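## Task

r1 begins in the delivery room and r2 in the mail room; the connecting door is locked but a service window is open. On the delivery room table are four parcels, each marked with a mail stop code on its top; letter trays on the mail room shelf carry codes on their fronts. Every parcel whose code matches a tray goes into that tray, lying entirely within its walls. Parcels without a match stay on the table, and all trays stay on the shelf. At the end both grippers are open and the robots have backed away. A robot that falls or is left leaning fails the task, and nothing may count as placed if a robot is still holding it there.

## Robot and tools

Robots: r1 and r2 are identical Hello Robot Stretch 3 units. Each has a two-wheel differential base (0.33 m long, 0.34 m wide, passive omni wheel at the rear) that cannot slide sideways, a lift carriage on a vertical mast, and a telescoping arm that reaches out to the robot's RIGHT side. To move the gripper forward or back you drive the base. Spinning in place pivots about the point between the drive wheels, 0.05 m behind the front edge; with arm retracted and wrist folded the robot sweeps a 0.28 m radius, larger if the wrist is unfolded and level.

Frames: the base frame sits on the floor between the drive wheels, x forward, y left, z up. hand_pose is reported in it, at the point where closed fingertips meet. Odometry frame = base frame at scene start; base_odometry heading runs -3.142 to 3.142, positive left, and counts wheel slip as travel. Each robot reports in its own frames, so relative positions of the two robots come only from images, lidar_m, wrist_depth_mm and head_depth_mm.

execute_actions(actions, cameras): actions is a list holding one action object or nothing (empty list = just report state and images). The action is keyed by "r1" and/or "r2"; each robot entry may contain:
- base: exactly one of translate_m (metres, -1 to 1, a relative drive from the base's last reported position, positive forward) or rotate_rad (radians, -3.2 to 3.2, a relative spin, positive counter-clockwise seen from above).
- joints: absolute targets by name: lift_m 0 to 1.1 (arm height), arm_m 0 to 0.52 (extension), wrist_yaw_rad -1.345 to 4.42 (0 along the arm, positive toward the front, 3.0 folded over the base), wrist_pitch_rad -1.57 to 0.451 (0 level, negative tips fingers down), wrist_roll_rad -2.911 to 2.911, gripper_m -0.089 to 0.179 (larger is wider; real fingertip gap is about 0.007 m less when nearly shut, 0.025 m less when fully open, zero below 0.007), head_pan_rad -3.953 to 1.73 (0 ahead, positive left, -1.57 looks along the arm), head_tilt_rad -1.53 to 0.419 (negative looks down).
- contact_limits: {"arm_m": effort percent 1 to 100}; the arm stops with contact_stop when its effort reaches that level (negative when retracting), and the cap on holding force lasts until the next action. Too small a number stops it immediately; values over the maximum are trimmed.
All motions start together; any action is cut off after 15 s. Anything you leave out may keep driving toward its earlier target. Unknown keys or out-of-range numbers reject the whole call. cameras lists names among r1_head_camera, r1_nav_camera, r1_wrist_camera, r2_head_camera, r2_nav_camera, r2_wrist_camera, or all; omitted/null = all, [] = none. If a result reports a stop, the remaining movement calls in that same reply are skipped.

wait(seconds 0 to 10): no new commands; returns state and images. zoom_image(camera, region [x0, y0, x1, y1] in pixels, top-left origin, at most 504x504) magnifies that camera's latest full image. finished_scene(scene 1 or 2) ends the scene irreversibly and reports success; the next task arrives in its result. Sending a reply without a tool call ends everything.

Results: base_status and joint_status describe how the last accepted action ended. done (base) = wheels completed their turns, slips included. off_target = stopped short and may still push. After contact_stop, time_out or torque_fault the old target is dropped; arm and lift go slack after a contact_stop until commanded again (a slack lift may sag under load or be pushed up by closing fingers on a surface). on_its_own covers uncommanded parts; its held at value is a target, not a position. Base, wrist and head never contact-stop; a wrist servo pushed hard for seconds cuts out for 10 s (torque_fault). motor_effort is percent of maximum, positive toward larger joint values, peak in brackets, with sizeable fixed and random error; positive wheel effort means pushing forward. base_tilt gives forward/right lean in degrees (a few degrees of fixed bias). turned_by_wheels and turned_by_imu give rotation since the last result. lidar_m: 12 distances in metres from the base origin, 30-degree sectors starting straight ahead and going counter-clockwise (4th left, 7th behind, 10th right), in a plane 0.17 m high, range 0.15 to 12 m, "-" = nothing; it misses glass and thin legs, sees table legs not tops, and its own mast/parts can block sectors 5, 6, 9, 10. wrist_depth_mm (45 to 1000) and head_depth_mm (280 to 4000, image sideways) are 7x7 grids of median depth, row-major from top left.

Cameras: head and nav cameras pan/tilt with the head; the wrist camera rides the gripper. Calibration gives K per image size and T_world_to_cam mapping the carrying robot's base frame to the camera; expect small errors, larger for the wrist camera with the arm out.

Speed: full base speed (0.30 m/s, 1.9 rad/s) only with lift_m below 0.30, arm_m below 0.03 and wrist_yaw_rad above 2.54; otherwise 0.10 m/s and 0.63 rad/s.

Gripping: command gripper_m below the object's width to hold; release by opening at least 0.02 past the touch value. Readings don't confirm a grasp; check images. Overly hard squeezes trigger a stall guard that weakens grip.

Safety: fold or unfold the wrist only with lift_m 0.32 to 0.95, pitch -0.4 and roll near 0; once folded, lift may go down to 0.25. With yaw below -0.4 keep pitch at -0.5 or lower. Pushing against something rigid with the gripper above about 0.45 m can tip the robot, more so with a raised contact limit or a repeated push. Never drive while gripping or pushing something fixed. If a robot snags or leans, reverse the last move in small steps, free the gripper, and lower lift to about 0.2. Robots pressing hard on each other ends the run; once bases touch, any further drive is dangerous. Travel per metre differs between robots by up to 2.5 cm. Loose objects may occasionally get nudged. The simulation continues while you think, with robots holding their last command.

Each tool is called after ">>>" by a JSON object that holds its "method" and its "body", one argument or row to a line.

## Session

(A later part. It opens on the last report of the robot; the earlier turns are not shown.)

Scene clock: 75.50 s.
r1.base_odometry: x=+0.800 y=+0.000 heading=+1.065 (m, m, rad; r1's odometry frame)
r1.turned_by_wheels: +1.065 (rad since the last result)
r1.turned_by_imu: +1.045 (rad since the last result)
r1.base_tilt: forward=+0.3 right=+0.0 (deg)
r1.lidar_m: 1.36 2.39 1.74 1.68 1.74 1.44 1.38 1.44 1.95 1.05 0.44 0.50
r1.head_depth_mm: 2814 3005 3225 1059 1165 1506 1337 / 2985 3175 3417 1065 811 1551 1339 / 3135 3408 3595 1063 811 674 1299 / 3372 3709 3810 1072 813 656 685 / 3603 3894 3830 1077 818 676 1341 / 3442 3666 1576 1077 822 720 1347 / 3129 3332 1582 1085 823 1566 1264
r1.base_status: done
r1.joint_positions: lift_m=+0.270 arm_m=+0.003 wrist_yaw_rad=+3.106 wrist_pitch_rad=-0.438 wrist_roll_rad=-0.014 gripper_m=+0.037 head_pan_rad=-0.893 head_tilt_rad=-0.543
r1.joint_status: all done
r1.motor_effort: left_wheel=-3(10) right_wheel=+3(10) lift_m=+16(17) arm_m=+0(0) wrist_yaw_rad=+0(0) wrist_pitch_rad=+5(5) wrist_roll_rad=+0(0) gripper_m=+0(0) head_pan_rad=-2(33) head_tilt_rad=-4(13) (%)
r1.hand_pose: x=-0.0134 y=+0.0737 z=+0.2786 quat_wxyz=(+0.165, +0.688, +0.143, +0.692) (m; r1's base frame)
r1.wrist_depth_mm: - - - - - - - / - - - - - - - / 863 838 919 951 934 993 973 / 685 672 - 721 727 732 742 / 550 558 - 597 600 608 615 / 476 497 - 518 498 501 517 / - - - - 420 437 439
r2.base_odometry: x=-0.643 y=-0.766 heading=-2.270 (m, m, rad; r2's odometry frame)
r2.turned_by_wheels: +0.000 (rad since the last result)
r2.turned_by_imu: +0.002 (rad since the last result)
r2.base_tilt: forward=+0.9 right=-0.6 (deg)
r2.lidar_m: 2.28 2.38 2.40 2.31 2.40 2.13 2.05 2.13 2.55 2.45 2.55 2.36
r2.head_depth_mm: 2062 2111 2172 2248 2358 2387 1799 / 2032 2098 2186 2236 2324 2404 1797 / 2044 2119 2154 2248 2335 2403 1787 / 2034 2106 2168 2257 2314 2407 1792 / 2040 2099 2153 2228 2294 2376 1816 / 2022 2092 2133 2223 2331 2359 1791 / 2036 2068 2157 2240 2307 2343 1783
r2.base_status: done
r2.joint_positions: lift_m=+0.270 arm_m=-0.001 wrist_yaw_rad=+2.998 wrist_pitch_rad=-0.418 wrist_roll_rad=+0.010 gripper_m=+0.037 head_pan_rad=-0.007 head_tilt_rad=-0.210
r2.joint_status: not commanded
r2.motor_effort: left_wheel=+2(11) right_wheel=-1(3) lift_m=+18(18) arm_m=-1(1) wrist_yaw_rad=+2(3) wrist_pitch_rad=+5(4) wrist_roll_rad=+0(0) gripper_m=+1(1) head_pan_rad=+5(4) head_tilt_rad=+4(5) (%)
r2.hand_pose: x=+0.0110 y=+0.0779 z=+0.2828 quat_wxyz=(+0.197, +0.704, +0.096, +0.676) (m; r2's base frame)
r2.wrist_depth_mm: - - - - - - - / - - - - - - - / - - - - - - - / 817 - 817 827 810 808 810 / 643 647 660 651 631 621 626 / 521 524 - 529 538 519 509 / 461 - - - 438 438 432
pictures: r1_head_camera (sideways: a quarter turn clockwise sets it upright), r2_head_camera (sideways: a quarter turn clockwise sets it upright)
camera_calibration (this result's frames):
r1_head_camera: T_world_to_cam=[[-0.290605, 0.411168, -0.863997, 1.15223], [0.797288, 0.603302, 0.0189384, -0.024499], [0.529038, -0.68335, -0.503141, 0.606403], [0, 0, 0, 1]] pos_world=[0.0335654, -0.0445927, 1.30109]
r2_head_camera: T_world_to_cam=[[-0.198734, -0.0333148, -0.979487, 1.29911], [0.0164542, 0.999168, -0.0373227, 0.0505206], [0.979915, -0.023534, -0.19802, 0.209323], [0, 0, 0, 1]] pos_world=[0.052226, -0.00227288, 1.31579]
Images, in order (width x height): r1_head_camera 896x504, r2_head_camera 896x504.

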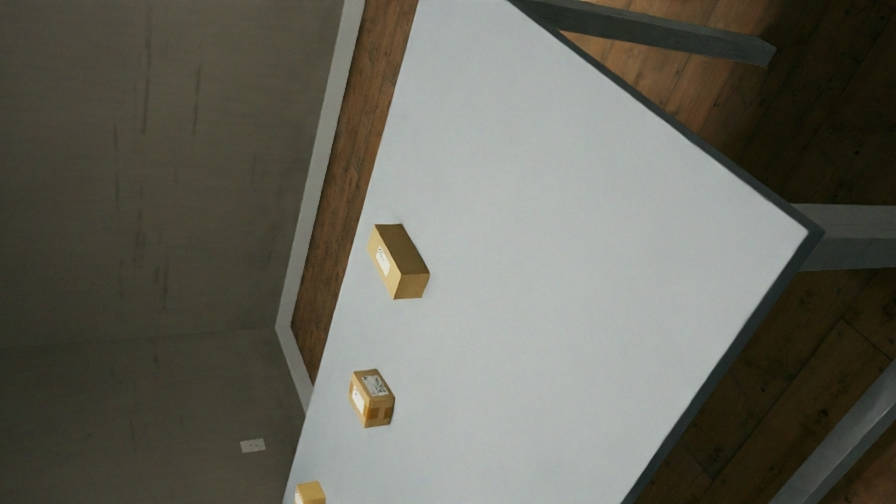

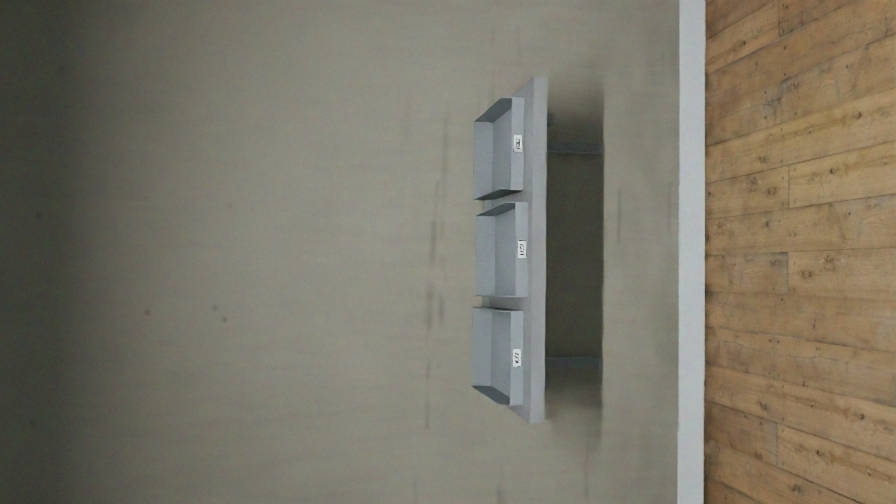

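>>> {"method": "execute_actions", "body": {
  "actions": [
    {"r1":{"base":{"translate_m":0.75},"joints":{"head_pan_rad":-1.35,"head_tilt_rad":-0.6}},"r2":{"base":{"translate_m":0.75},"joints":{"head_tilt_rad":-0.35}}}
  ],
  "cameras": ["r1_head_camera","r2_head_camera"]
}}

Scene clock: 126.73 s.
r1.base_odometry: x=+1.164 y=+0.656 heading=+1.065 (m, m, rad; r1's odometry frame)
r1.turned_by_wheels: +0.000 (rad since the last result)
r1.turned_by_imu: +0.004 (rad since the last result)
r1.base_tilt: forward=+0.3 right=+0.1 (deg)
r1.lidar_m: 2.17 2.26 1.74 1.68 1.75 2.21 2.13 0.51 0.37 0.36 0.37 0.51
r1.head_depth_mm: 2563 2835 3035 937 761 627 533 / 2637 2888 3134 959 764 627 532 / 2693 2947 3171 980 767 628 544 / 2729 3022 3241 944 767 629 558 / 2789 3087 3286 983 767 630 559 / 2862 3139 3326 995 770 630 573 / 2920 3196 3362 992 722 632 1222
r1.base_status: done
r1.joint_positions: lift_m=+0.270 arm_m=+0.003 wrist_yaw_rad=+3.106 wrist_pitch_rad=-0.438 wrist_roll_rad=-0.014 gripper_m=+0.037 head_pan_rad=-1.343 head_tilt_rad=-0.593
r1.joint_status: all done
r1.motor_effort: left_wheel=-3(8) right_wheel=+3(10) lift_m=+16(16) arm_m=+0(0) wrist_yaw_rad=+1(0) wrist_pitch_rad=+5(5) wrist_roll_rad=+0(0) gripper_m=+0(0) head_pan_rad=-2(24) head_tilt_rad=-4(12) (%)
r1.hand_pose: x=-0.0134 y=+0.0737 z=+0.2786 quat_wxyz=(+0.165, +0.688, +0.143, +0.692) (m; r1's base frame)
r1.wrist_depth_mm: - - - - - - - / - - - - - - - / 877 863 888 934 939 976 - / 678 676 - 712 730 724 768 / 552 570 - 578 584 609 618 / 472 498 - 513 500 501 521 / - - - - 421 439 445
r2.base_odometry: x=-1.126 y=-1.340 heading=-2.270 (m, m, rad; r2's odometry frame)
r2.turned_by_wheels: +0.000 (rad since the last result)
r2.turned_by_imu: +0.002 (rad since the last result)
r2.base_tilt: forward=+0.8 right=-0.6 (deg)
r2.lidar_m: 1.53 1.59 2.19 2.32 2.41 2.90 2.80 2.92 2.55 2.46 2.16 1.58
r2.head_depth_mm: 1306 1388 1466 1526 1268 1780 1554 / 1304 1381 1460 1530 1324 1767 1563 / 1311 1374 1455 1526 1313 1771 1564 / 1298 1373 1458 1494 1305 1768 1547 / 1297 1377 1444 1506 1293 1764 1548 / 1309 1371 1446 1495 1297 1752 1543 / 1296 1365 1452 1515 1286 1754 1541
r2.base_status: done
r2.joint_positions: lift_m=+0.270 arm_m=-0.001 wrist_yaw_rad=+2.998 wrist_pitch_rad=-0.418 wrist_roll_rad=+0.010 gripper_m=+0.037 head_pan_rad=-0.007 head_tilt_rad=-0.347
r2.joint_status: all done
r2.motor_effort: left_wheel=+2(12) right_wheel=-1(3) lift_m=+18(18) arm_m=-1(1) wrist_yaw_rad=+3(2) wrist_pitch_rad=+4(4) wrist_roll_rad=+0(0) gripper_m=+1(1) head_pan_rad=+5(5) head_tilt_rad=-2(17) (%)
r2.hand_pose: x=+0.0109 y=+0.0779 z=+0.2828 quat_wxyz=(+0.197, +0.704, +0.096, +0.676) (m; r2's base frame)
r2.wrist_depth_mm: - - - - - - - / - - - - - - - / - - - - - - - / 841 - 831 805 815 823 796 / 650 643 658 659 625 634 619 / 529 521 - 524 536 514 517 / 459 - - - 439 439 436
pictures: r1_head_camera (sideways: a quarter turn clockwise sets it upright), r2_head_camera (sideways: a quarter turn clockwise sets it upright)
camera_calibration (this result's frames):
r1_head_camera: T_world_to_cam=[[-0.0922426, 0.537393, -0.838272, 1.11747], [0.980547, 0.195506, 0.0174351, -0.0236586], [0.173257, -0.820357, -0.544973, 0.663], [0, 0, 0, 1]] pos_world=[0.0114076, -0.0519994, 1.29848]
r2_head_camera: T_world_to_cam=[[-0.330015, -0.0324238, -0.943419, 1.25278], [0.0112797, 0.999203, -0.0382868, 0.0518006], [0.943908, -0.0232767, -0.329386, 0.38052], [0, 0, 0, 1]] pos_world=[0.0536756, -0.00228217, 1.30922]
Images, in order (width x height): r1_head_camera 896x504, r2_head_camera 896x504.

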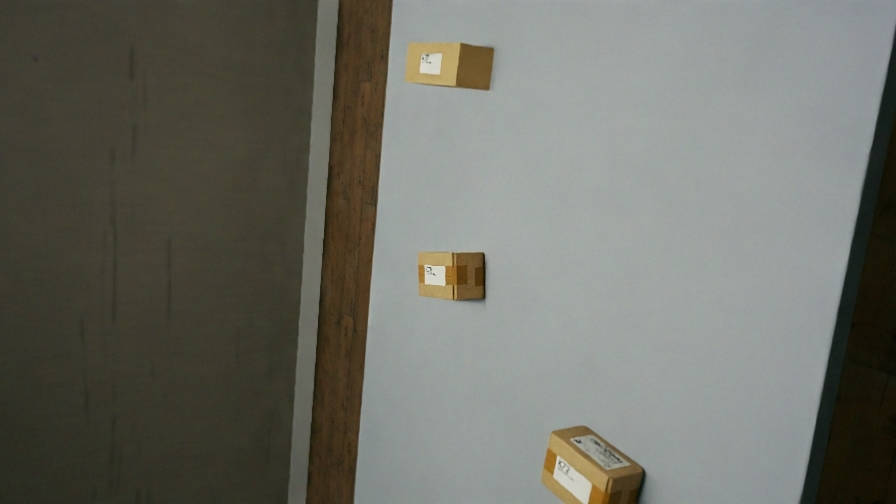

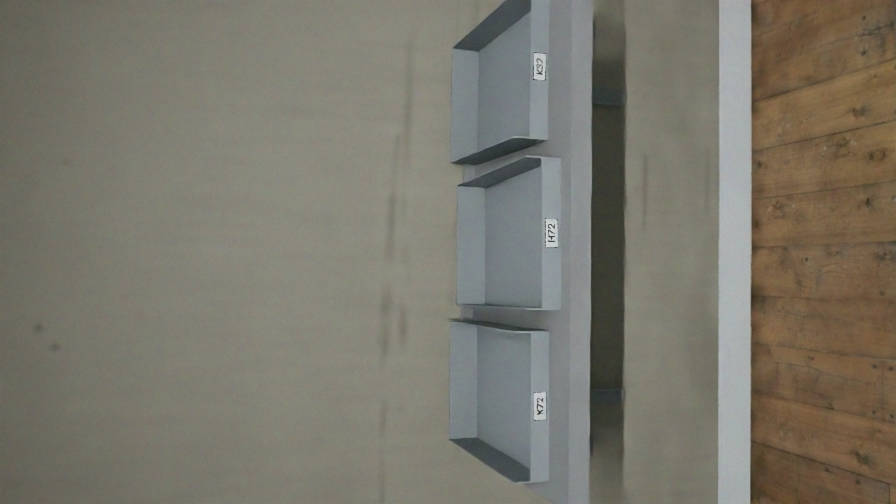

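>>> {"method": "zoom_image", "body": {
  "camera": "r2_head_camera",
  "region": [520, 40, 570, 100]
}}

>>> {"method": "zoom_image", "body": {
  "camera": "r2_head_camera",
  "region": [520, 380, 570, 440]
}}

>>> {"method": "zoom_image", "body": {
  "camera": "r1_head_camera",
  "region": [400, 35, 500, 100]
}}

>>> {"method": "zoom_image", "body": {
  "camera": "r1_head_camera",
  "region": [410, 245, 495, 305]
}}

>>> {"method": "zoom_image", "body": {
  "camera": "r1_head_camera",
  "region": [530, 415, 660, 504]
}}

Region (520, 40, 570, 100) of r2_head_camera's 896x504 image, scaled by 8.400, with more detail than that image has.

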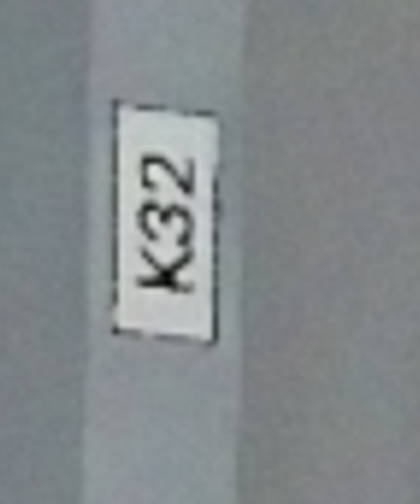

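Region (520, 380, 570, 440) of r2_head_camera's 896x504 image, scaled by 8.400, with more detail than that image has.

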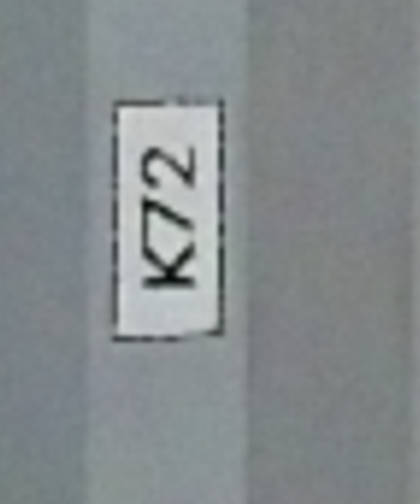

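Region (400, 35, 500, 100) of r1_head_camera's 896x504 image, scaled by 5.040, with more detail than that image has; it fills the top 328 rows of this view, and the rest is white.

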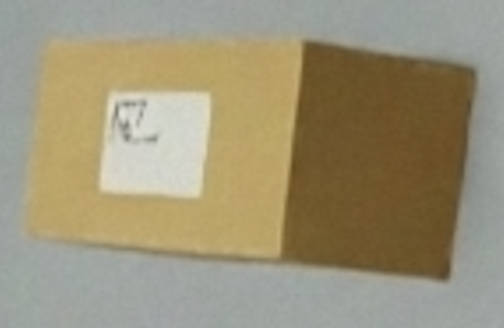

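Region (410, 245, 495, 305) of r1_head_camera's 896x504 image, scaled by 5.929, with more detail than that image has; it fills the top 356 rows of this view, and the rest is white.

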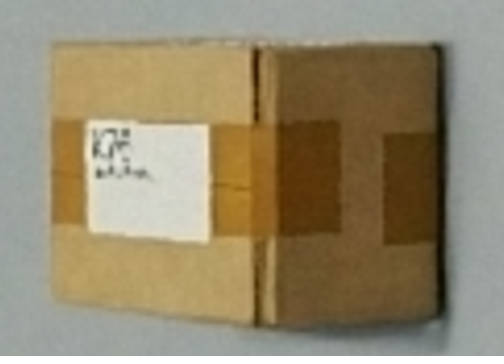

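Region (530, 415, 660, 504) of r1_head_camera's 896x504 image, scaled by 3.877, with more detail than that image has; it fills the top 345 rows of this view, and the rest is white.

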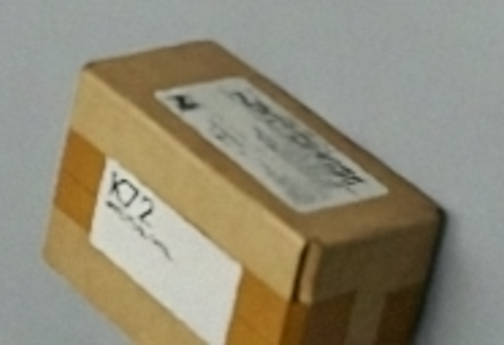

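>>> {"method": "execute_actions", "body": {
  "actions": [
    {"r1":{"joints":{"lift_m":0.92,"gripper_m":0.15}},"r2":{"base":{"rotate_rad":0.07}}}
  ],
  "cameras": []
}}

>>> {"method": "execute_actions", "body": {
  "actions": [
    {"r1":{"joints":{"wrist_yaw_rad":0.0,"wrist_pitch_rad":-0.4}},"r2":{"base":{"translate_m":-1.0}}}
  ],
  "cameras": ["r1_head_camera","r1_wrist_camera"]
}}

Scene clock: 191.93 s.
r1.base_odometry: x=+1.164 y=+0.656 heading=+1.065 (m, m, rad; r1's odometry frame)
r1.turned_by_wheels: +0.000 (rad since the last result)
r1.turned_by_imu: -0.001 (rad since the last result)
r1.base_tilt: forward=+0.3 right=+0.0 (deg)
r1.lidar_m: 2.18 2.26 1.75 1.68 1.75 2.21 2.12 0.51 0.37 0.36 0.37 0.51
r1.head_depth_mm: 2599 2863 3010 937 760 626 - / 2658 2895 3130 958 761 627 - / 2738 2948 3164 979 766 642 - / 2737 2997 3201 944 768 645 - / 2795 3109 3269 987 770 629 559 / 2839 3110 3343 991 771 631 572 / 2925 3158 3412 996 723 634 1229
r1.base_status: not commanded
r1.joint_positions: lift_m=+0.920 arm_m=+0.003 wrist_yaw_rad=+3.106 wrist_pitch_rad=-0.438 wrist_roll_rad=-0.014 gripper_m=+0.150 head_pan_rad=-1.343 head_tilt_rad=-0.593
r1.joint_status: all done
r1.motor_effort: left_wheel=-3(3) right_wheel=+3(3) lift_m=+35(34) arm_m=+0(0) wrist_yaw_rad=+0(0) wrist_pitch_rad=+5(5) wrist_roll_rad=+0(0) gripper_m=+0(82) head_pan_rad=-3(4) head_tilt_rad=-5(6) (%)
r1.hand_pose: x=-0.0134 y=+0.0737 z=+0.9277 quat_wxyz=(+0.165, +0.688, +0.143, +0.692) (m; r1's base frame)
r1.wrist_depth_mm: - - - - - - - / - - - - - - - / - - - - - - - / - - - - - - - / - - - - - - - / - - - - - - - / - - - - - - -
r2.base_odometry: x=-1.126 y=-1.340 heading=-2.200 (m, m, rad; r2's odometry frame)
r2.turned_by_wheels: +0.070 (rad since the last result)
r2.turned_by_imu: +0.072 (rad since the last result)
r2.base_tilt: forward=+0.9 right=-0.6 (deg)
r2.lidar_m: 1.53 1.62 2.36 2.32 2.47 2.85 2.79 2.97 2.50 2.46 2.03 1.56
r2.head_depth_mm: 1281 1365 1439 1483 1194 1753 1573 / 1292 1371 1456 1509 1235 1737 1562 / 1308 1365 1442 1499 1309 1771 1556 / 1308 1384 1457 1509 1306 1758 1563 / 1310 1395 1457 1517 1291 1765 1548 / 1315 1392 1471 1514 1286 1770 1532 / 1329 1394 1481 1573 1672 1769 1547
r2.base_status: done
r2.joint_positions: lift_m=+0.270 arm_m=-0.001 wrist_yaw_rad=+2.998 wrist_pitch_rad=-0.418 wrist_roll_rad=+0.010 gripper_m=+0.037 head_pan_rad=-0.007 head_tilt_rad=-0.347
r2.joint_status: not commanded
r2.motor_effort: left_wheel=-3(7) right_wheel=+2(4) lift_m=+18(18) arm_m=-1(1) wrist_yaw_rad=+2(2) wrist_pitch_rad=+4(4) wrist_roll_rad=+0(0) gripper_m=+1(1) head_pan_rad=+4(4) head_tilt_rad=-3(2) (%)
r2.hand_pose: x=+0.0109 y=+0.0779 z=+0.2828 quat_wxyz=(+0.197, +0.704, +0.096, +0.676) (m; r2's base frame)
r2.wrist_depth_mm: - - - - - - - / - - - - - - - / - - - - - - - / 835 - 834 824 829 795 796 / 650 646 653 651 630 630 628 / 533 527 - 521 538 521 517 / 462 - - - 442 439 435
pictures: none
No camera images: the call's "cameras" was empty. Leave "cameras" out to get every camera's image.

Scene clock: 196.93 s.
r1.base_odometry: x=+1.164 y=+0.656 heading=+1.065 (m, m, rad; r1's odometry frame)
r1.turned_by_wheels: +0.000 (rad since the last result)
r1.turned_by_imu: -0.001 (rad since the last result)
r1.base_tilt: forward=+0.2 right=+0.1 (deg)
r1.lidar_m: 2.18 2.27 1.75 1.68 1.74 2.21 2.13 0.51 0.37 0.36 0.37 0.51
r1.head_depth_mm: 2594 2855 3035 938 761 - - / 2643 2858 3092 959 764 - - / 2675 2948 3134 982 764 630 545 / 2735 3016 3196 944 764 628 558 / 2787 3083 3279 983 769 630 560 / 2803 3119 3312 987 771 632 572 / 2894 3202 3397 991 723 632 1229
r1.base_status: not commanded
r1.joint_positions: lift_m=+0.920 arm_m=+0.003 wrist_yaw_rad=+0.003 wrist_pitch_rad=-0.423 wrist_roll_rad=-0.014 gripper_m=+0.150 head_pan_rad=-1.343 head_tilt_rad=-0.593
r1.joint_status: all done
r1.motor_effort: left_wheel=-3(4) right_wheel=+3(3) lift_m=+35(35) arm_m=+0(0) wrist_yaw_rad=-4(6) wrist_pitch_rad=+8(8) wrist_roll_rad=+0(0) gripper_m=+0(0) head_pan_rad=-2(2) head_tilt_rad=-5(4) (%)
r1.hand_pose: x=-0.0208 y=-0.3717 z=+0.9310 quat_wxyz=(+0.697, +0.151, -0.686, -0.147) (m; r1's base frame)
r1.wrist_depth_mm: - - - - - - - / - - - - - - - / 641 664 631 645 710 715 - / 502 520 524 536 533 554 594 / 415 429 420 428 435 447 442 / 346 351 351 361 365 384 378 / 293 299 305 313 313 - 324
r2.base_odometry: x=-0.538 y=-0.531 heading=-2.200 (m, m, rad; r2's odometry frame)
r2.turned_by_wheels: +0.000 (rad since the last result)
r2.turned_by_imu: +0.001 (rad since the last result)
r2.base_tilt: forward=+0.8 right=-0.8 (deg)
r2.lidar_m: 2.52 2.68 2.44 2.37 2.37 1.84 1.80 1.92 2.44 2.38 2.54 2.58
r2.head_depth_mm: 2154 2277 2397 2594 2623 1961 1571 / 2154 2283 2391 2583 2655 1977 1553 / 2190 2279 2419 2554 2664 1978 1558 / 2181 2293 2468 2557 2694 1946 1565 / 2187 2319 2467 2601 2614 1969 1556 / 2203 2294 2434 2598 2704 1952 1548 / 2222 2319 2460 2621 2631 1938 1553
r2.base_status: done
r2.joint_positions: lift_m=+0.270 arm_m=-0.001 wrist_yaw_rad=+2.998 wrist_pitch_rad=-0.418 wrist_roll_rad=+0.010 gripper_m=+0.037 head_pan_rad=-0.007 head_tilt_rad=-0.347
r2.joint_status: not commanded
r2.motor_effort: left_wheel=-2(12) right_wheel=+2(4) lift_m=+18(18) arm_m=-1(1) wrist_yaw_rad=+2(2) wrist_pitch_rad=+4(4) wrist_roll_rad=+0(0) gripper_m=+1(0) head_pan_rad=+4(5) head_tilt_rad=-2(2) (%)
r2.hand_pose: x=+0.0109 y=+0.0779 z=+0.2828 quat_wxyz=(+0.197, +0.704, +0.096, +0.676) (m; r2's base frame)
r2.wrist_depth_mm: - - - - - - - / - - - - - - - / - - - - - - - / 819 - 812 821 805 815 804 / 640 641 672 650 637 624 627 / 529 518 - 530 544 517 514 / 461 - - - 443 437 444
pictures: r1_head_camera (sideways: a quarter turn clockwise sets it upright), r1_wrist_camera
camera_calibration (this result's frames):
r1_head_camera: T_world_to_cam=[[-0.0922424, 0.537393, -0.838272, 1.11747], [0.980548, 0.195506, 0.0174351, -0.0236586], [0.173256, -0.820357, -0.544973, 0.663], [0, 0, 0, 1]] pos_world=[0.0114076, -0.0519994, 1.29848]
r1_wrist_camera: T_world_to_cam=[[-0.997105, -0.0316893, 0.0691157, -0.106009], [-0.0752231, 0.543548, -0.836001, 1.01744], [-0.0110754, -0.83878, -0.544358, 0.359718], [0, 0, 0, 1]] pos_world=[-0.0251831, -0.254664, 1.05372]
Images, in order (width x height): r1_head_camera 896x504, r1_wrist_camera 644x364.

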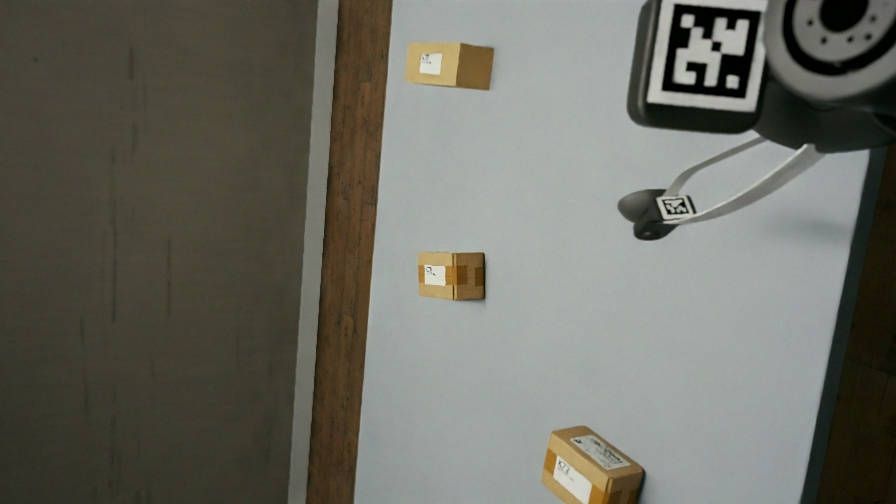

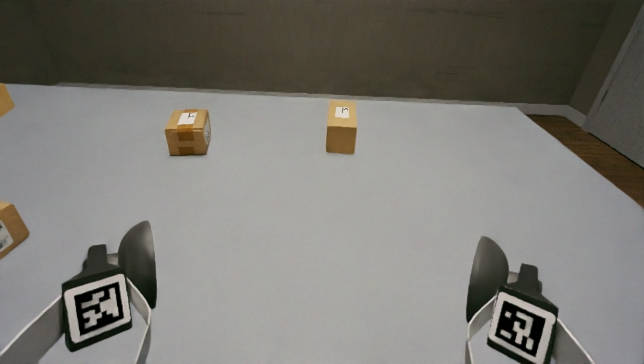

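>>> {"method": "execute_actions", "body": {
  "actions": [
    {"r1":{"joints":{"lift_m":0.98,"arm_m":0.4,"wrist_pitch_rad":-0.9}},"r2":{"base":{"translate_m":-1.0}}}
  ],
  "cameras": ["r1_wrist_camera","r2_nav_camera"]
}}

Scene clock: 204.90 s.
r1.base_odometry: x=+1.164 y=+0.656 heading=+1.065 (m, m, rad; r1's odometry frame)
r1.turned_by_wheels: +0.000 (rad since the last result)
r1.turned_by_imu: -0.001 (rad since the last result)
r1.base_tilt: forward=+0.3 right=+0.1 (deg)
r1.lidar_m: 2.18 2.27 1.74 1.68 1.74 2.20 2.12 0.51 0.37 0.36 0.37 0.51
r1.head_depth_mm: 2613 2790 - 901 764 626 531 / 2652 2878 3116 939 762 626 533 / 2695 2993 3178 943 766 627 544 / 2738 3003 3198 943 765 629 557 / 2822 3077 3246 986 769 630 558 / 2859 3115 3341 989 771 630 573 / 2938 3184 3375 991 722 633 1226
r1.base_status: not commanded
r1.joint_positions: lift_m=+0.980 arm_m=+0.400 wrist_yaw_rad=+0.001 wrist_pitch_rad=-0.906 wrist_roll_rad=-0.014 gripper_m=+0.150 head_pan_rad=-1.343 head_tilt_rad=-0.593
r1.joint_status: all done
r1.motor_effort: left_wheel=-4(3) right_wheel=+3(3) lift_m=+35(37) arm_m=+3(4) wrist_yaw_rad=-2(3) wrist_pitch_rad=+2(8) wrist_roll_rad=+0(0) gripper_m=+0(0) head_pan_rad=-2(3) head_tilt_rad=-4(4) (%)
r1.hand_pose: x=-0.0214 y=-0.6837 z=+0.9017 quat_wxyz=(+0.641, +0.312, -0.631, -0.307) (m; r1's base frame)
r1.wrist_depth_mm: 441 449 449 459 469 471 475 / 397 405 408 403 401 426 422 / 303 362 369 359 372 381 384 / 286 334 341 333 342 349 351 / 310 316 313 315 317 321 321 / 291 289 290 294 294 298 295 / - 268 271 275 273 - 278
r2.base_odometry: x=+0.051 y=+0.277 heading=-2.200 (m, m, rad; r2's odometry frame)
r2.turned_by_wheels: +0.000 (rad since the last result)
r2.turned_by_imu: +0.002 (rad since the last result)
r2.base_tilt: forward=+0.9 right=-0.8 (deg)
r2.lidar_m: 3.53 3.28 2.50 2.44 1.07 0.83 0.81 0.86 1.25 2.30 2.44 3.55
r2.head_depth_mm: 3018 3141 3377 3502 2640 1974 1565 / 3065 3193 3423 3509 2687 1984 1562 / 3052 3191 3410 3580 2713 1977 1565 / 3082 3193 3332 3566 2642 1938 1563 / 3050 3264 3379 3556 2657 1972 1550 / 3093 3269 3428 3520 2660 1937 1533 / 3142 3295 3498 3611 2641 1968 1548
r2.base_status: done
r2.joint_positions: lift_m=+0.270 arm_m=-0.001 wrist_yaw_rad=+2.998 wrist_pitch_rad=-0.418 wrist_roll_rad=+0.010 gripper_m=+0.037 head_pan_rad=-0.007 head_tilt_rad=-0.347
r2.joint_status: not commanded
r2.motor_effort: left_wheel=-2(12) right_wheel=+2(5) lift_m=+18(18) arm_m=-1(1) wrist_yaw_rad=+2(2) wrist_pitch_rad=+4(4) wrist_roll_rad=+0(0) gripper_m=+1(1) head_pan_rad=+5(5) head_tilt_rad=-2(2) (%)
r2.hand_pose: x=+0.0109 y=+0.0779 z=+0.2828 quat_wxyz=(+0.197, +0.704, +0.096, +0.676) (m; r2's base frame)
r2.wrist_depth_mm: - - - - - - - / - - - - - - - / - - - - - - - / 836 - 837 824 808 804 803 / 631 640 670 655 634 629 626 / 532 526 - 532 533 519 518 / 458 - - - 436 441 437
pictures: r1_wrist_camera, r2_nav_camera (sideways: a quarter turn counterclockwise sets it upright)
camera_calibration (this result's frames):
r1_wrist_camera: T_world_to_cam=[[-0.99714, -0.0582902, 0.0481135, -0.113725], [-0.0743866, 0.869621, -0.488083, 1.0717], [-0.01339, -0.490266, -0.87147, 0.615238], [0, 0, 0, 1]] pos_world=[-0.0254415, -0.636976, 1.06471]
r2_nav_camera: T_world_to_cam=[[0.360417, -0.0233659, 0.932499, -1.17006], [-0.0123195, -0.999718, -0.0202887, 0.0719703], [0.93271, -0.00417555, -0.360603, 0.415254], [0, 0, 0, 1]] pos_world=[0.0352837, 0.0463444, 1.24228]
Images, in order (width x height): r1_wrist_camera 644x364, r2_nav_camera 672x504.

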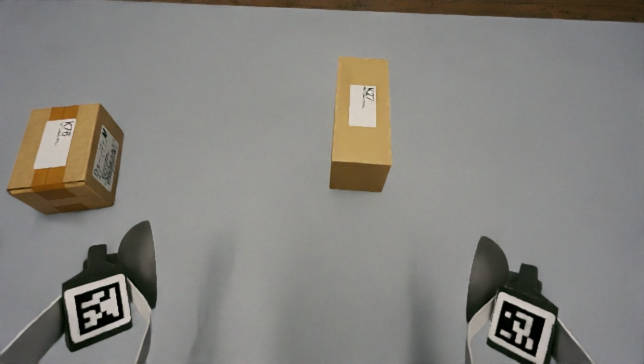

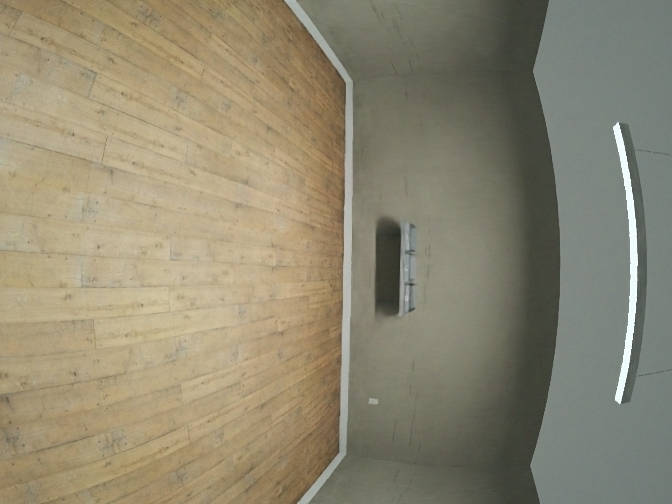

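>>> {"method": "zoom_image", "body": {
  "camera": "r1_wrist_camera",
  "region": [320, 50, 410, 150]
}}

>>> {"method": "zoom_image", "body": {
  "camera": "r1_wrist_camera",
  "region": [0, 90, 140, 220]
}}

Region (320, 50, 410, 150) of r1_wrist_camera's 644x364 image, scaled by 5.040; it fills the left 454 columns of this view, and the rest is white.

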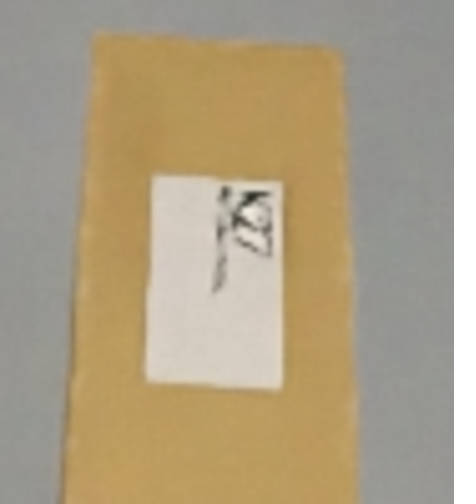

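Region (0, 90, 140, 220) of r1_wrist_camera's 644x364 image, scaled by 3.600; it fills the top 468 rows of this view, and the rest is white.

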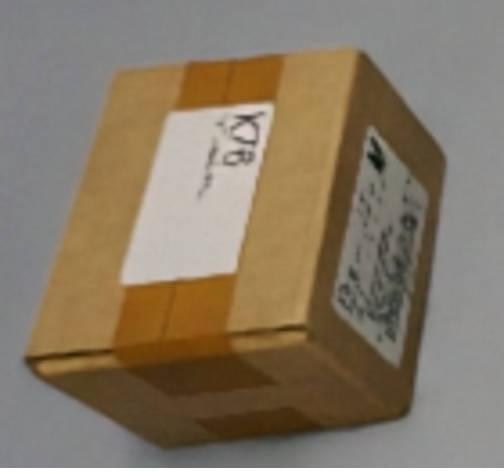

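>>> {"method": "execute_actions", "body": {
  "actions": [
    {"r1":{"joints":{"arm_m":0.52,"wrist_pitch_rad":-1.1}},"r2":{"base":{"translate_m":-0.2}}}
  ],
  "cameras": ["r1_wrist_camera"]
}}

Scene clock: 220.53 s.
r1.base_odometry: x=+1.164 y=+0.656 heading=+1.065 (m, m, rad; r1's odometry frame)
r1.turned_by_wheels: +0.000 (rad since the last result)
r1.turned_by_imu: -0.001 (rad since the last result)
r1.base_tilt: forward=+0.3 right=+0.1 (deg)
r1.lidar_m: 2.18 2.27 1.75 1.68 1.75 2.20 2.13 0.51 0.37 0.36 0.37 0.50
r1.head_depth_mm: 2604 - 3017 914 760 626 532 / 2636 2895 3076 957 762 627 533 / 2724 2951 3130 980 766 626 544 / 2741 2977 3189 943 766 629 559 / 2801 3088 3253 985 766 630 559 / 2878 3109 3371 988 768 631 572 / 2905 3235 3342 991 720 632 1229
r1.base_status: not commanded
r1.joint_positions: lift_m=+0.980 arm_m=+0.520 wrist_yaw_rad=+0.001 wrist_pitch_rad=-1.102 wrist_roll_rad=-0.014 gripper_m=+0.150 head_pan_rad=-1.343 head_tilt_rad=-0.593
r1.joint_status: all done
r1.motor_effort: left_wheel=-4(3) right_wheel=+3(3) lift_m=+35(35) arm_m=+3(4) wrist_yaw_rad=-1(1) wrist_pitch_rad=+1(3) wrist_roll_rad=+0(0) gripper_m=+0(1) head_pan_rad=-2(1) head_tilt_rad=-4(5) (%)
r1.hand_pose: x=-0.0215 y=-0.7588 z=+0.8788 quat_wxyz=(+0.607, +0.373, -0.598, -0.368) (m; r1's base frame)
r1.wrist_depth_mm: 343 343 348 346 349 350 353 / 321 327 328 323 329 330 337 / 303 307 311 308 307 314 316 / 264 292 294 289 294 301 301 / 261 282 281 279 281 285 286 / 267 266 269 269 272 272 273 / - 255 258 256 259 - 262
r2.base_odometry: x=+0.169 y=+0.439 heading=-2.200 (m, m, rad; r2's odometry frame)
r2.turned_by_wheels: +0.000 (rad since the last result)
r2.turned_by_imu: +0.001 (rad since the last result)
r2.base_tilt: forward=+0.8 right=-0.6 (deg)
r2.lidar_m: 3.73 3.30 2.51 1.80 0.81 0.62 0.61 0.65 0.94 2.29 2.43 3.54
r2.head_depth_mm: 3232 3388 3601 3676 2725 1978 1557 / 3203 3343 3531 3785 2671 1968 1562 / 3154 3349 3616 3695 2670 1978 1551 / 3225 3431 3499 3779 2636 1975 1557 / 3266 3415 3556 3830 2615 1927 1550 / 3238 3448 3637 3742 2606 1955 1559 / 3207 3458 3601 3775 2606 1938 1524
r2.base_status: done
r2.joint_positions: lift_m=+0.270 arm_m=-0.001 wrist_yaw_rad=+2.998 wrist_pitch_rad=-0.418 wrist_roll_rad=+0.010 gripper_m=+0.037 head_pan_rad=-0.007 head_tilt_rad=-0.347
r2.joint_status: not commanded
r2.motor_effort: left_wheel=-3(12) right_wheel=+2(4) lift_m=+18(18) arm_m=+0(1) wrist_yaw_rad=+2(2) wrist_pitch_rad=+4(4) wrist_roll_rad=+0(0) gripper_m=+1(1) head_pan_rad=+4(5) head_tilt_rad=-2(2) (%)
r2.hand_pose: x=+0.0109 y=+0.0779 z=+0.2828 quat_wxyz=(+0.197, +0.704, +0.096, +0.676) (m; r2's base frame)
r2.wrist_depth_mm: 813 - - - - - - / 826 - - - - - - / 842 - - - - - - / 791 - 831 811 802 813 794 / 642 654 670 654 631 625 633 / 525 523 - 529 538 521 523 / 464 - - - 439 436 434
pictures: r1_wrist_camera
camera_calibration (this result's frames):
r1_wrist_camera: T_world_to_cam=[[-0.997139, -0.0663965, 0.0361305, -0.112707], [-0.0743369, 0.94802, -0.309407, 1.02835], [-0.0137089, -0.311208, -0.950243, 0.763487], [0, 0, 0, 1]] pos_world=[-0.0254735, -0.744777, 1.04775]
Images, in order (width x height): r1_wrist_camera 644x364.

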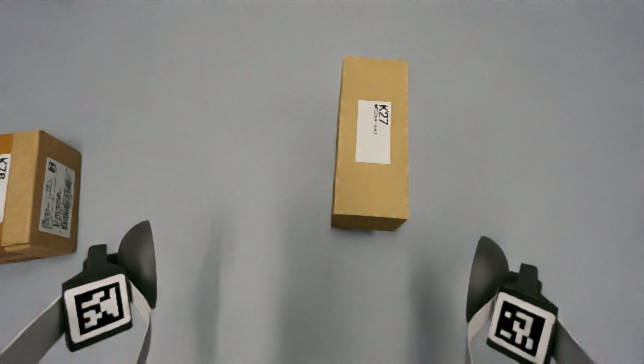

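>>> {"method": "zoom_image", "body": {
  "camera": "r1_wrist_camera",
  "region": [340, 85, 410, 175]
}}

>>> {"method": "zoom_image", "body": {
  "camera": "r1_wrist_camera",
  "region": [0, 125, 90, 265]
}}

Region (340, 85, 410, 175) of r1_wrist_camera's 644x364 image, scaled by 5.600.

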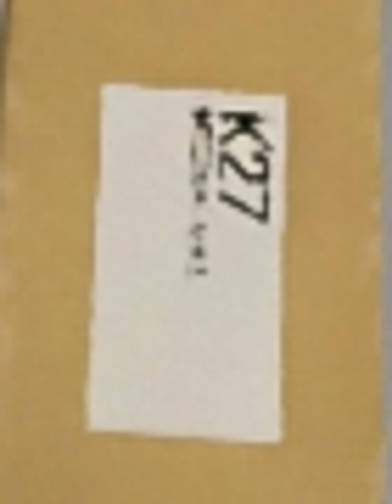

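Region (0, 125, 90, 265) of r1_wrist_camera's 644x364 image, scaled by 3.600; it fills the left 324 columns of this view, and the rest is white.

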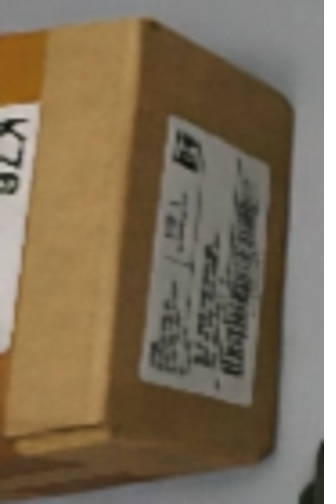

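>>> {"method": "execute_actions", "body": {
  "actions": [
    {"r1":{"base":{"translate_m":0.364},"joints":{"arm_m":0.2,"wrist_pitch_rad":-0.9,"head_pan_rad":-1.2,"head_tilt_rad":-0.8}},"r2":{"base":{"rotate_rad":-1.64},"joints":{"head_pan_rad":-1.57,"head_tilt_rad":-0.5}}}
  ],
  "cameras": ["r1_wrist_camera","r1_head_camera","r2_head_camera","r2_nav_camera"]
}}

Scene clock: 239.57 s.
r1.base_odometry: x=+1.340 y=+0.974 heading=+1.065 (m, m, rad; r1's odometry frame)
r1.turned_by_wheels: +0.000 (rad since the last result)
r1.turned_by_imu: +0.000 (rad since the last result)
r1.base_tilt: forward=+0.3 right=+0.1 (deg)
r1.lidar_m: 1.82 1.89 1.75 1.68 1.75 2.39 2.49 0.51 0.37 0.36 0.37 0.51
r1.head_depth_mm: 2681 2869 926 662 618 556 1186 / 2765 2986 927 730 631 580 1184 / 2850 2960 925 751 632 1274 1182 / 2960 2964 925 752 631 1298 1149 / 3081 2964 931 753 632 1320 1153 / 3106 2973 928 752 649 1354 1153 / 2785 2852 931 754 663 1349 1186
r1.base_status: done
r1.joint_positions: lift_m=+0.980 arm_m=+0.200 wrist_yaw_rad=+0.001 wrist_pitch_rad=-0.915 wrist_roll_rad=-0.014 gripper_m=+0.150 head_pan_rad=-1.207 head_tilt_rad=-0.790
r1.joint_status: all done
r1.motor_effort: left_wheel=-3(4) right_wheel=+3(9) lift_m=+35(35) arm_m=-3(1) wrist_yaw_rad=-1(2) wrist_pitch_rad=+5(4) wrist_roll_rad=+0(0) gripper_m=+0(0) head_pan_rad=+2(17) head_tilt_rad=-6(23) (%)
r1.hand_pose: x=-0.0214 y=-0.4824 z=+0.9004 quat_wxyz=(+0.639, +0.315, -0.629, -0.310) (m; r1's base frame)
r1.wrist_depth_mm: 439 443 448 455 400 461 446 / 397 402 407 414 406 411 421 / 363 362 364 370 373 376 380 / 333 332 337 335 343 349 351 / 307 311 310 263 319 321 321 / 289 287 286 248 295 300 296 / - 267 269 268 273 - 280
r2.base_odometry: x=+0.169 y=+0.439 heading=+2.443 (m, m, rad; r2's odometry frame)
r2.turned_by_wheels: -1.640 (rad since the last result)
r2.turned_by_imu: -1.618 (rad since the last result)
r2.base_tilt: forward=+0.9 right=-0.6 (deg)
r2.lidar_m: 2.29 2.39 3.34 3.74 3.46 2.55 2.17 0.85 0.63 0.61 0.64 0.88
r2.head_depth_mm: - - - 2903 658 763 865 / - - 3926 2562 655 762 862 / - - 3535 889 652 764 869 / - - 3688 889 647 765 868 / - - 3793 882 648 769 868 / - - - 876 644 762 870 / - - - 2709 644 769 871
r2.base_status: done
r2.joint_positions: lift_m=+0.270 arm_m=-0.001 wrist_yaw_rad=+2.998 wrist_pitch_rad=-0.418 wrist_roll_rad=+0.010 gripper_m=+0.037 head_pan_rad=-1.563 head_tilt_rad=-0.494
r2.joint_status: all done
r2.motor_effort: left_wheel=+2(12) right_wheel=-1(4) lift_m=+18(18) arm_m=-1(1) wrist_yaw_rad=+3(3) wrist_pitch_rad=+4(4) wrist_roll_rad=+0(0) gripper_m=+0(1) head_pan_rad=-4(53) head_tilt_rad=-4(17) (%)
r2.hand_pose: x=+0.0109 y=+0.0779 z=+0.2828 quat_wxyz=(+0.197, +0.704, +0.096, +0.676) (m; r2's base frame)
r2.wrist_depth_mm: - - - - - - - / - - - - - - - / - - - - - - - / 826 - 821 808 815 801 779 / 649 633 662 662 633 634 627 / 529 532 - 535 540 522 517 / 460 - - - 443 433 438
pictures: r1_head_camera (sideways: a quarter turn clockwise sets it upright), r1_wrist_camera, r2_head_camera (sideways: a quarter turn clockwise sets it upright), r2_nav_camera (sideways: a quarter turn counterclockwise sets it upright)
camera_calibration (this result's frames):
r1_head_camera: T_world_to_cam=[[-0.219107, 0.663686, -0.715201, 0.957822], [0.945941, 0.324152, 0.011008, -0.0150765], [0.23914, -0.674126, -0.698832, 0.862745], [0, 0, 0, 1]] pos_world=[0.0178102, -0.0492069, 1.28811]
r1_wrist_camera: T_world_to_cam=[[-0.99714, -0.0587115, 0.047583, -0.101664], [-0.0743726, 0.874118, -0.479986, 0.890943], [-0.0134125, -0.482152, -0.875985, 0.720768], [0, 0, 0, 1]] pos_world=[-0.0254443, -0.437239, 1.06386]
r2_head_camera: T_world_to_cam=[[-0.0382203, 0.464869, -0.884554, 1.17419], [0.999218, 0.00884008, -0.0385289, 0.046082], [-0.0100914, -0.885335, -0.464843, 0.562613], [0, 0, 0, 1]] pos_world=[0.00450935, -0.0481497, 1.30194]
r2_nav_camera: T_world_to_cam=[[-0.0171411, -0.493904, 0.869347, -1.08537], [-0.999814, 0.000803232, -0.0192572, 0.0766474], [0.00881294, -0.869516, -0.493826, 0.59425], [0, 0, 0, 1]] pos_world=[0.0527916, -0.0194191, 1.23849]
Images, in order (width x height): r1_head_camera 896x504, r1_wrist_camera 644x364, r2_head_camera 896x504, r2_nav_camera 672x504.

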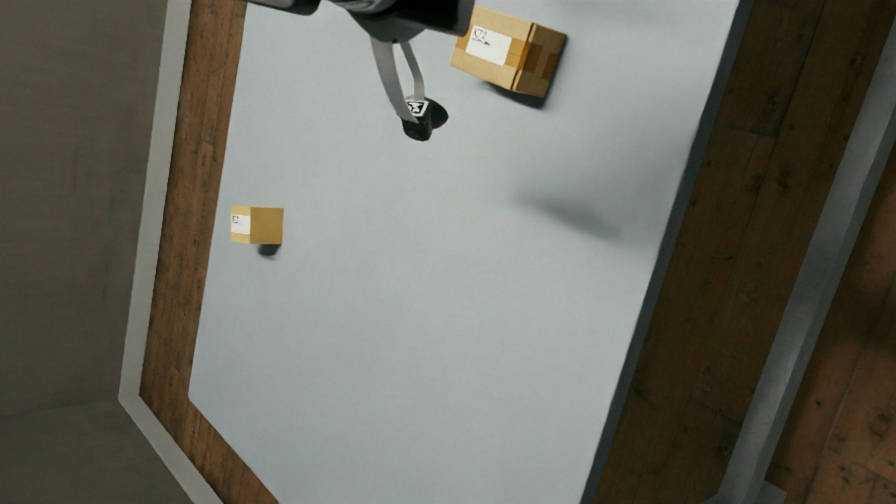

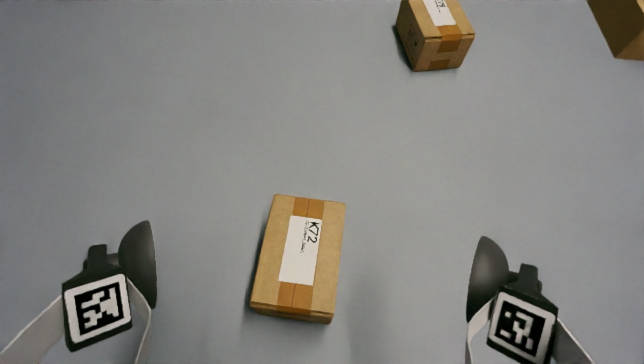

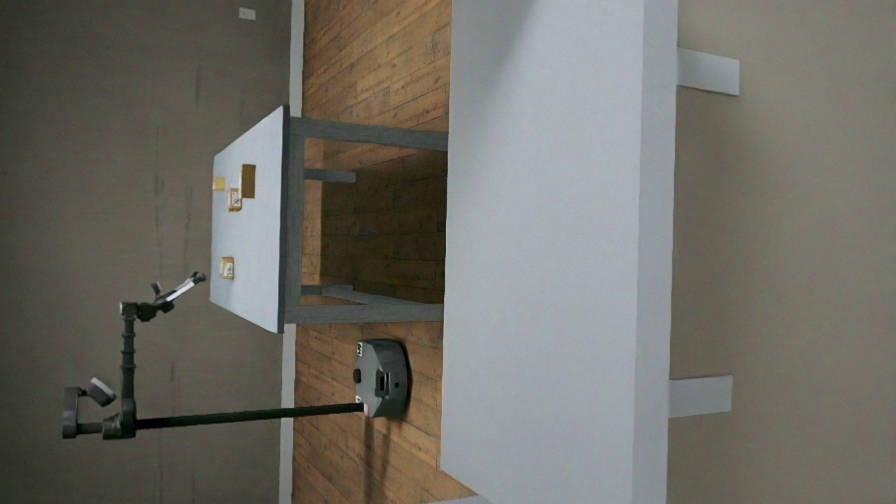

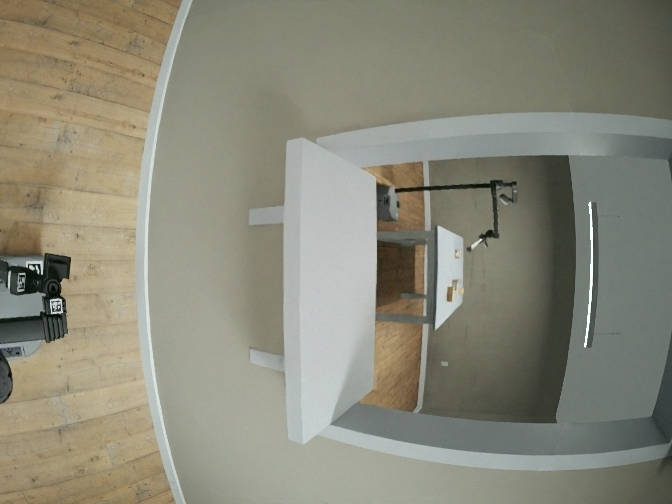

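>>> {"method": "execute_actions", "body": {
  "actions": [
    {"r1":{"joints":{"arm_m":0.23,"lift_m":0.875}},"r2":{"base":{"rotate_rad":-0.045}}}
  ],
  "cameras": ["r1_wrist_camera","r1_head_camera"]
}}

Scene clock: 272.23 s.
r1.base_odometry: x=+1.340 y=+0.974 heading=+1.065 (m, m, rad; r1's odometry frame)
r1.turned_by_wheels: +0.000 (rad since the last result)
r1.turned_by_imu: -0.001 (rad since the last result)
r1.base_tilt: forward=+0.3 right=+0.1 (deg)
r1.lidar_m: 1.82 1.89 1.74 1.68 1.75 2.40 2.49 0.51 0.37 0.36 0.37 0.51
r1.head_depth_mm: 2707 2867 951 771 616 557 1187 / 2766 2964 920 773 634 580 1181 / 2857 2963 927 751 631 1267 1182 / 2971 2949 921 751 633 1292 1148 / 3032 2996 924 753 635 1319 1152 / 3115 2951 930 752 648 1344 1150 / 2807 2837 931 754 664 1352 1195
r1.base_status: not commanded
r1.joint_positions: lift_m=+0.875 arm_m=+0.230 wrist_yaw_rad=+0.001 wrist_pitch_rad=-0.915 wrist_roll_rad=-0.014 gripper_m=+0.150 head_pan_rad=-1.207 head_tilt_rad=-0.790
r1.joint_status: all done
r1.motor_effort: left_wheel=-3(3) right_wheel=+3(3) lift_m=+16(32) arm_m=+3(2) wrist_yaw_rad=-1(1) wrist_pitch_rad=+5(5) wrist_roll_rad=+0(1) gripper_m=+0(0) head_pan_rad=+2(3) head_tilt_rad=-5(5) (%)
r1.hand_pose: x=-0.0214 y=-0.5117 z=+0.7964 quat_wxyz=(+0.639, +0.315, -0.629, -0.310) (m; r1's base frame)
r1.wrist_depth_mm: 285 290 292 298 297 303 302 / 260 262 263 267 268 271 272 / 235 237 239 242 242 245 251 / 218 218 213 165 226 224 228 / 202 206 156 153 206 208 211 / 188 188 143 142 192 195 194 / - 175 135 134 179 - 182
r2.base_odometry: x=+0.169 y=+0.439 heading=+2.398 (m, m, rad; r2's odometry frame)
r2.turned_by_wheels: -0.045 (rad since the last result)
r2.turned_by_imu: -0.043 (rad since the last result)
r2.base_tilt: forward=+0.8 right=-0.7 (deg)
r2.lidar_m: 2.16 2.36 3.18 3.72 3.62 2.57 2.48 0.89 0.64 0.61 0.63 0.84
r2.head_depth_mm: - - - 2772 658 781 887 / - - - 901 655 774 875 / - - 2552 891 652 770 874 / - - 3854 885 649 768 865 / - - 2447 886 647 764 864 / - - - 873 645 760 858 / - - - 873 642 757 854
r2.base_status: done
r2.joint_positions: lift_m=+0.270 arm_m=-0.001 wrist_yaw_rad=+2.998 wrist_pitch_rad=-0.418 wrist_roll_rad=+0.010 gripper_m=+0.037 head_pan_rad=-1.563 head_tilt_rad=-0.495
r2.joint_status: not commanded
r2.motor_effort: left_wheel=+2(9) right_wheel=-1(5) lift_m=+18(18) arm_m=-1(1) wrist_yaw_rad=+0(2) wrist_pitch_rad=+4(4) wrist_roll_rad=+1(0) gripper_m=+0(1) head_pan_rad=-4(4) head_tilt_rad=-3(3) (%)
r2.hand_pose: x=+0.0109 y=+0.0779 z=+0.2828 quat_wxyz=(+0.197, +0.704, +0.096, +0.676) (m; r2's base frame)
r2.wrist_depth_mm: - - - - - - - / - - - - - - - / - - - - - - - / 829 - 834 826 823 813 802 / 650 646 668 657 636 618 624 / 527 525 - 541 530 508 511 / 457 - - - 441 437 440
pictures: r1_head_camera (sideways: a quarter turn clockwise sets it upright), r1_wrist_camera
camera_calibration (this result's frames):
r1_head_camera: T_world_to_cam=[[-0.219107, 0.663686, -0.715201, 0.957821], [0.945941, 0.324152, 0.011008, -0.0150765], [0.23914, -0.674126, -0.698832, 0.862745], [0, 0, 0, 1]] pos_world=[0.0178102, -0.0492069, 1.28811]
r1_wrist_camera: T_world_to_cam=[[-0.99714, -0.0586924, 0.0476063, -0.0984433], [-0.0743725, 0.873924, -0.480339, 0.866816], [-0.013412, -0.482506, -0.87579, 0.615134], [0, 0, 0, 1]] pos_world=[-0.0254443, -0.466504, 0.95978]
Images, in order (width x height): r1_head_camera 896x504, r1_wrist_camera 644x364.

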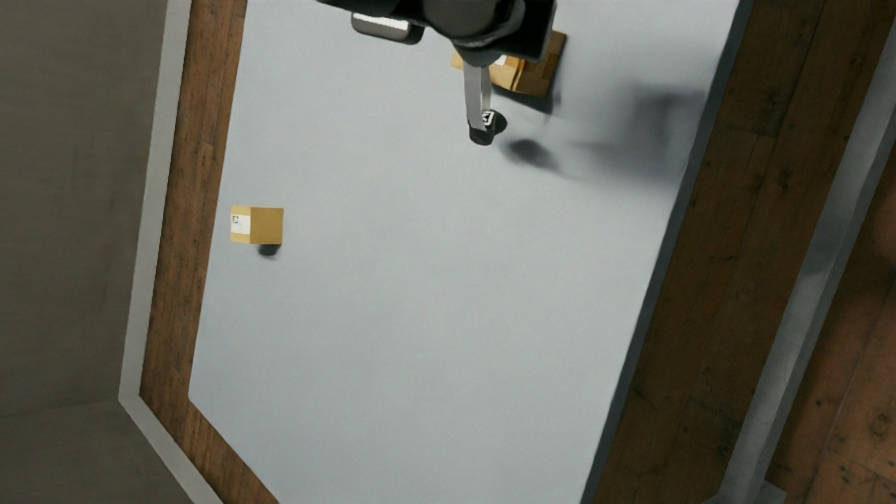

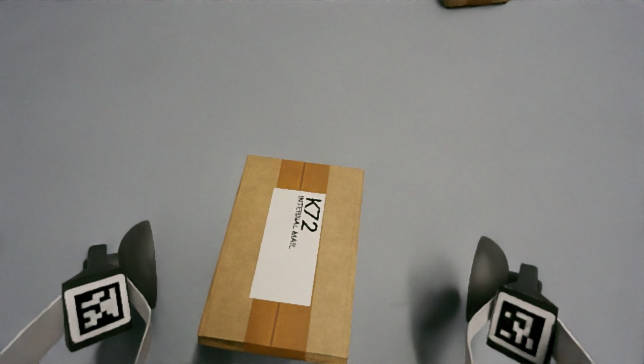

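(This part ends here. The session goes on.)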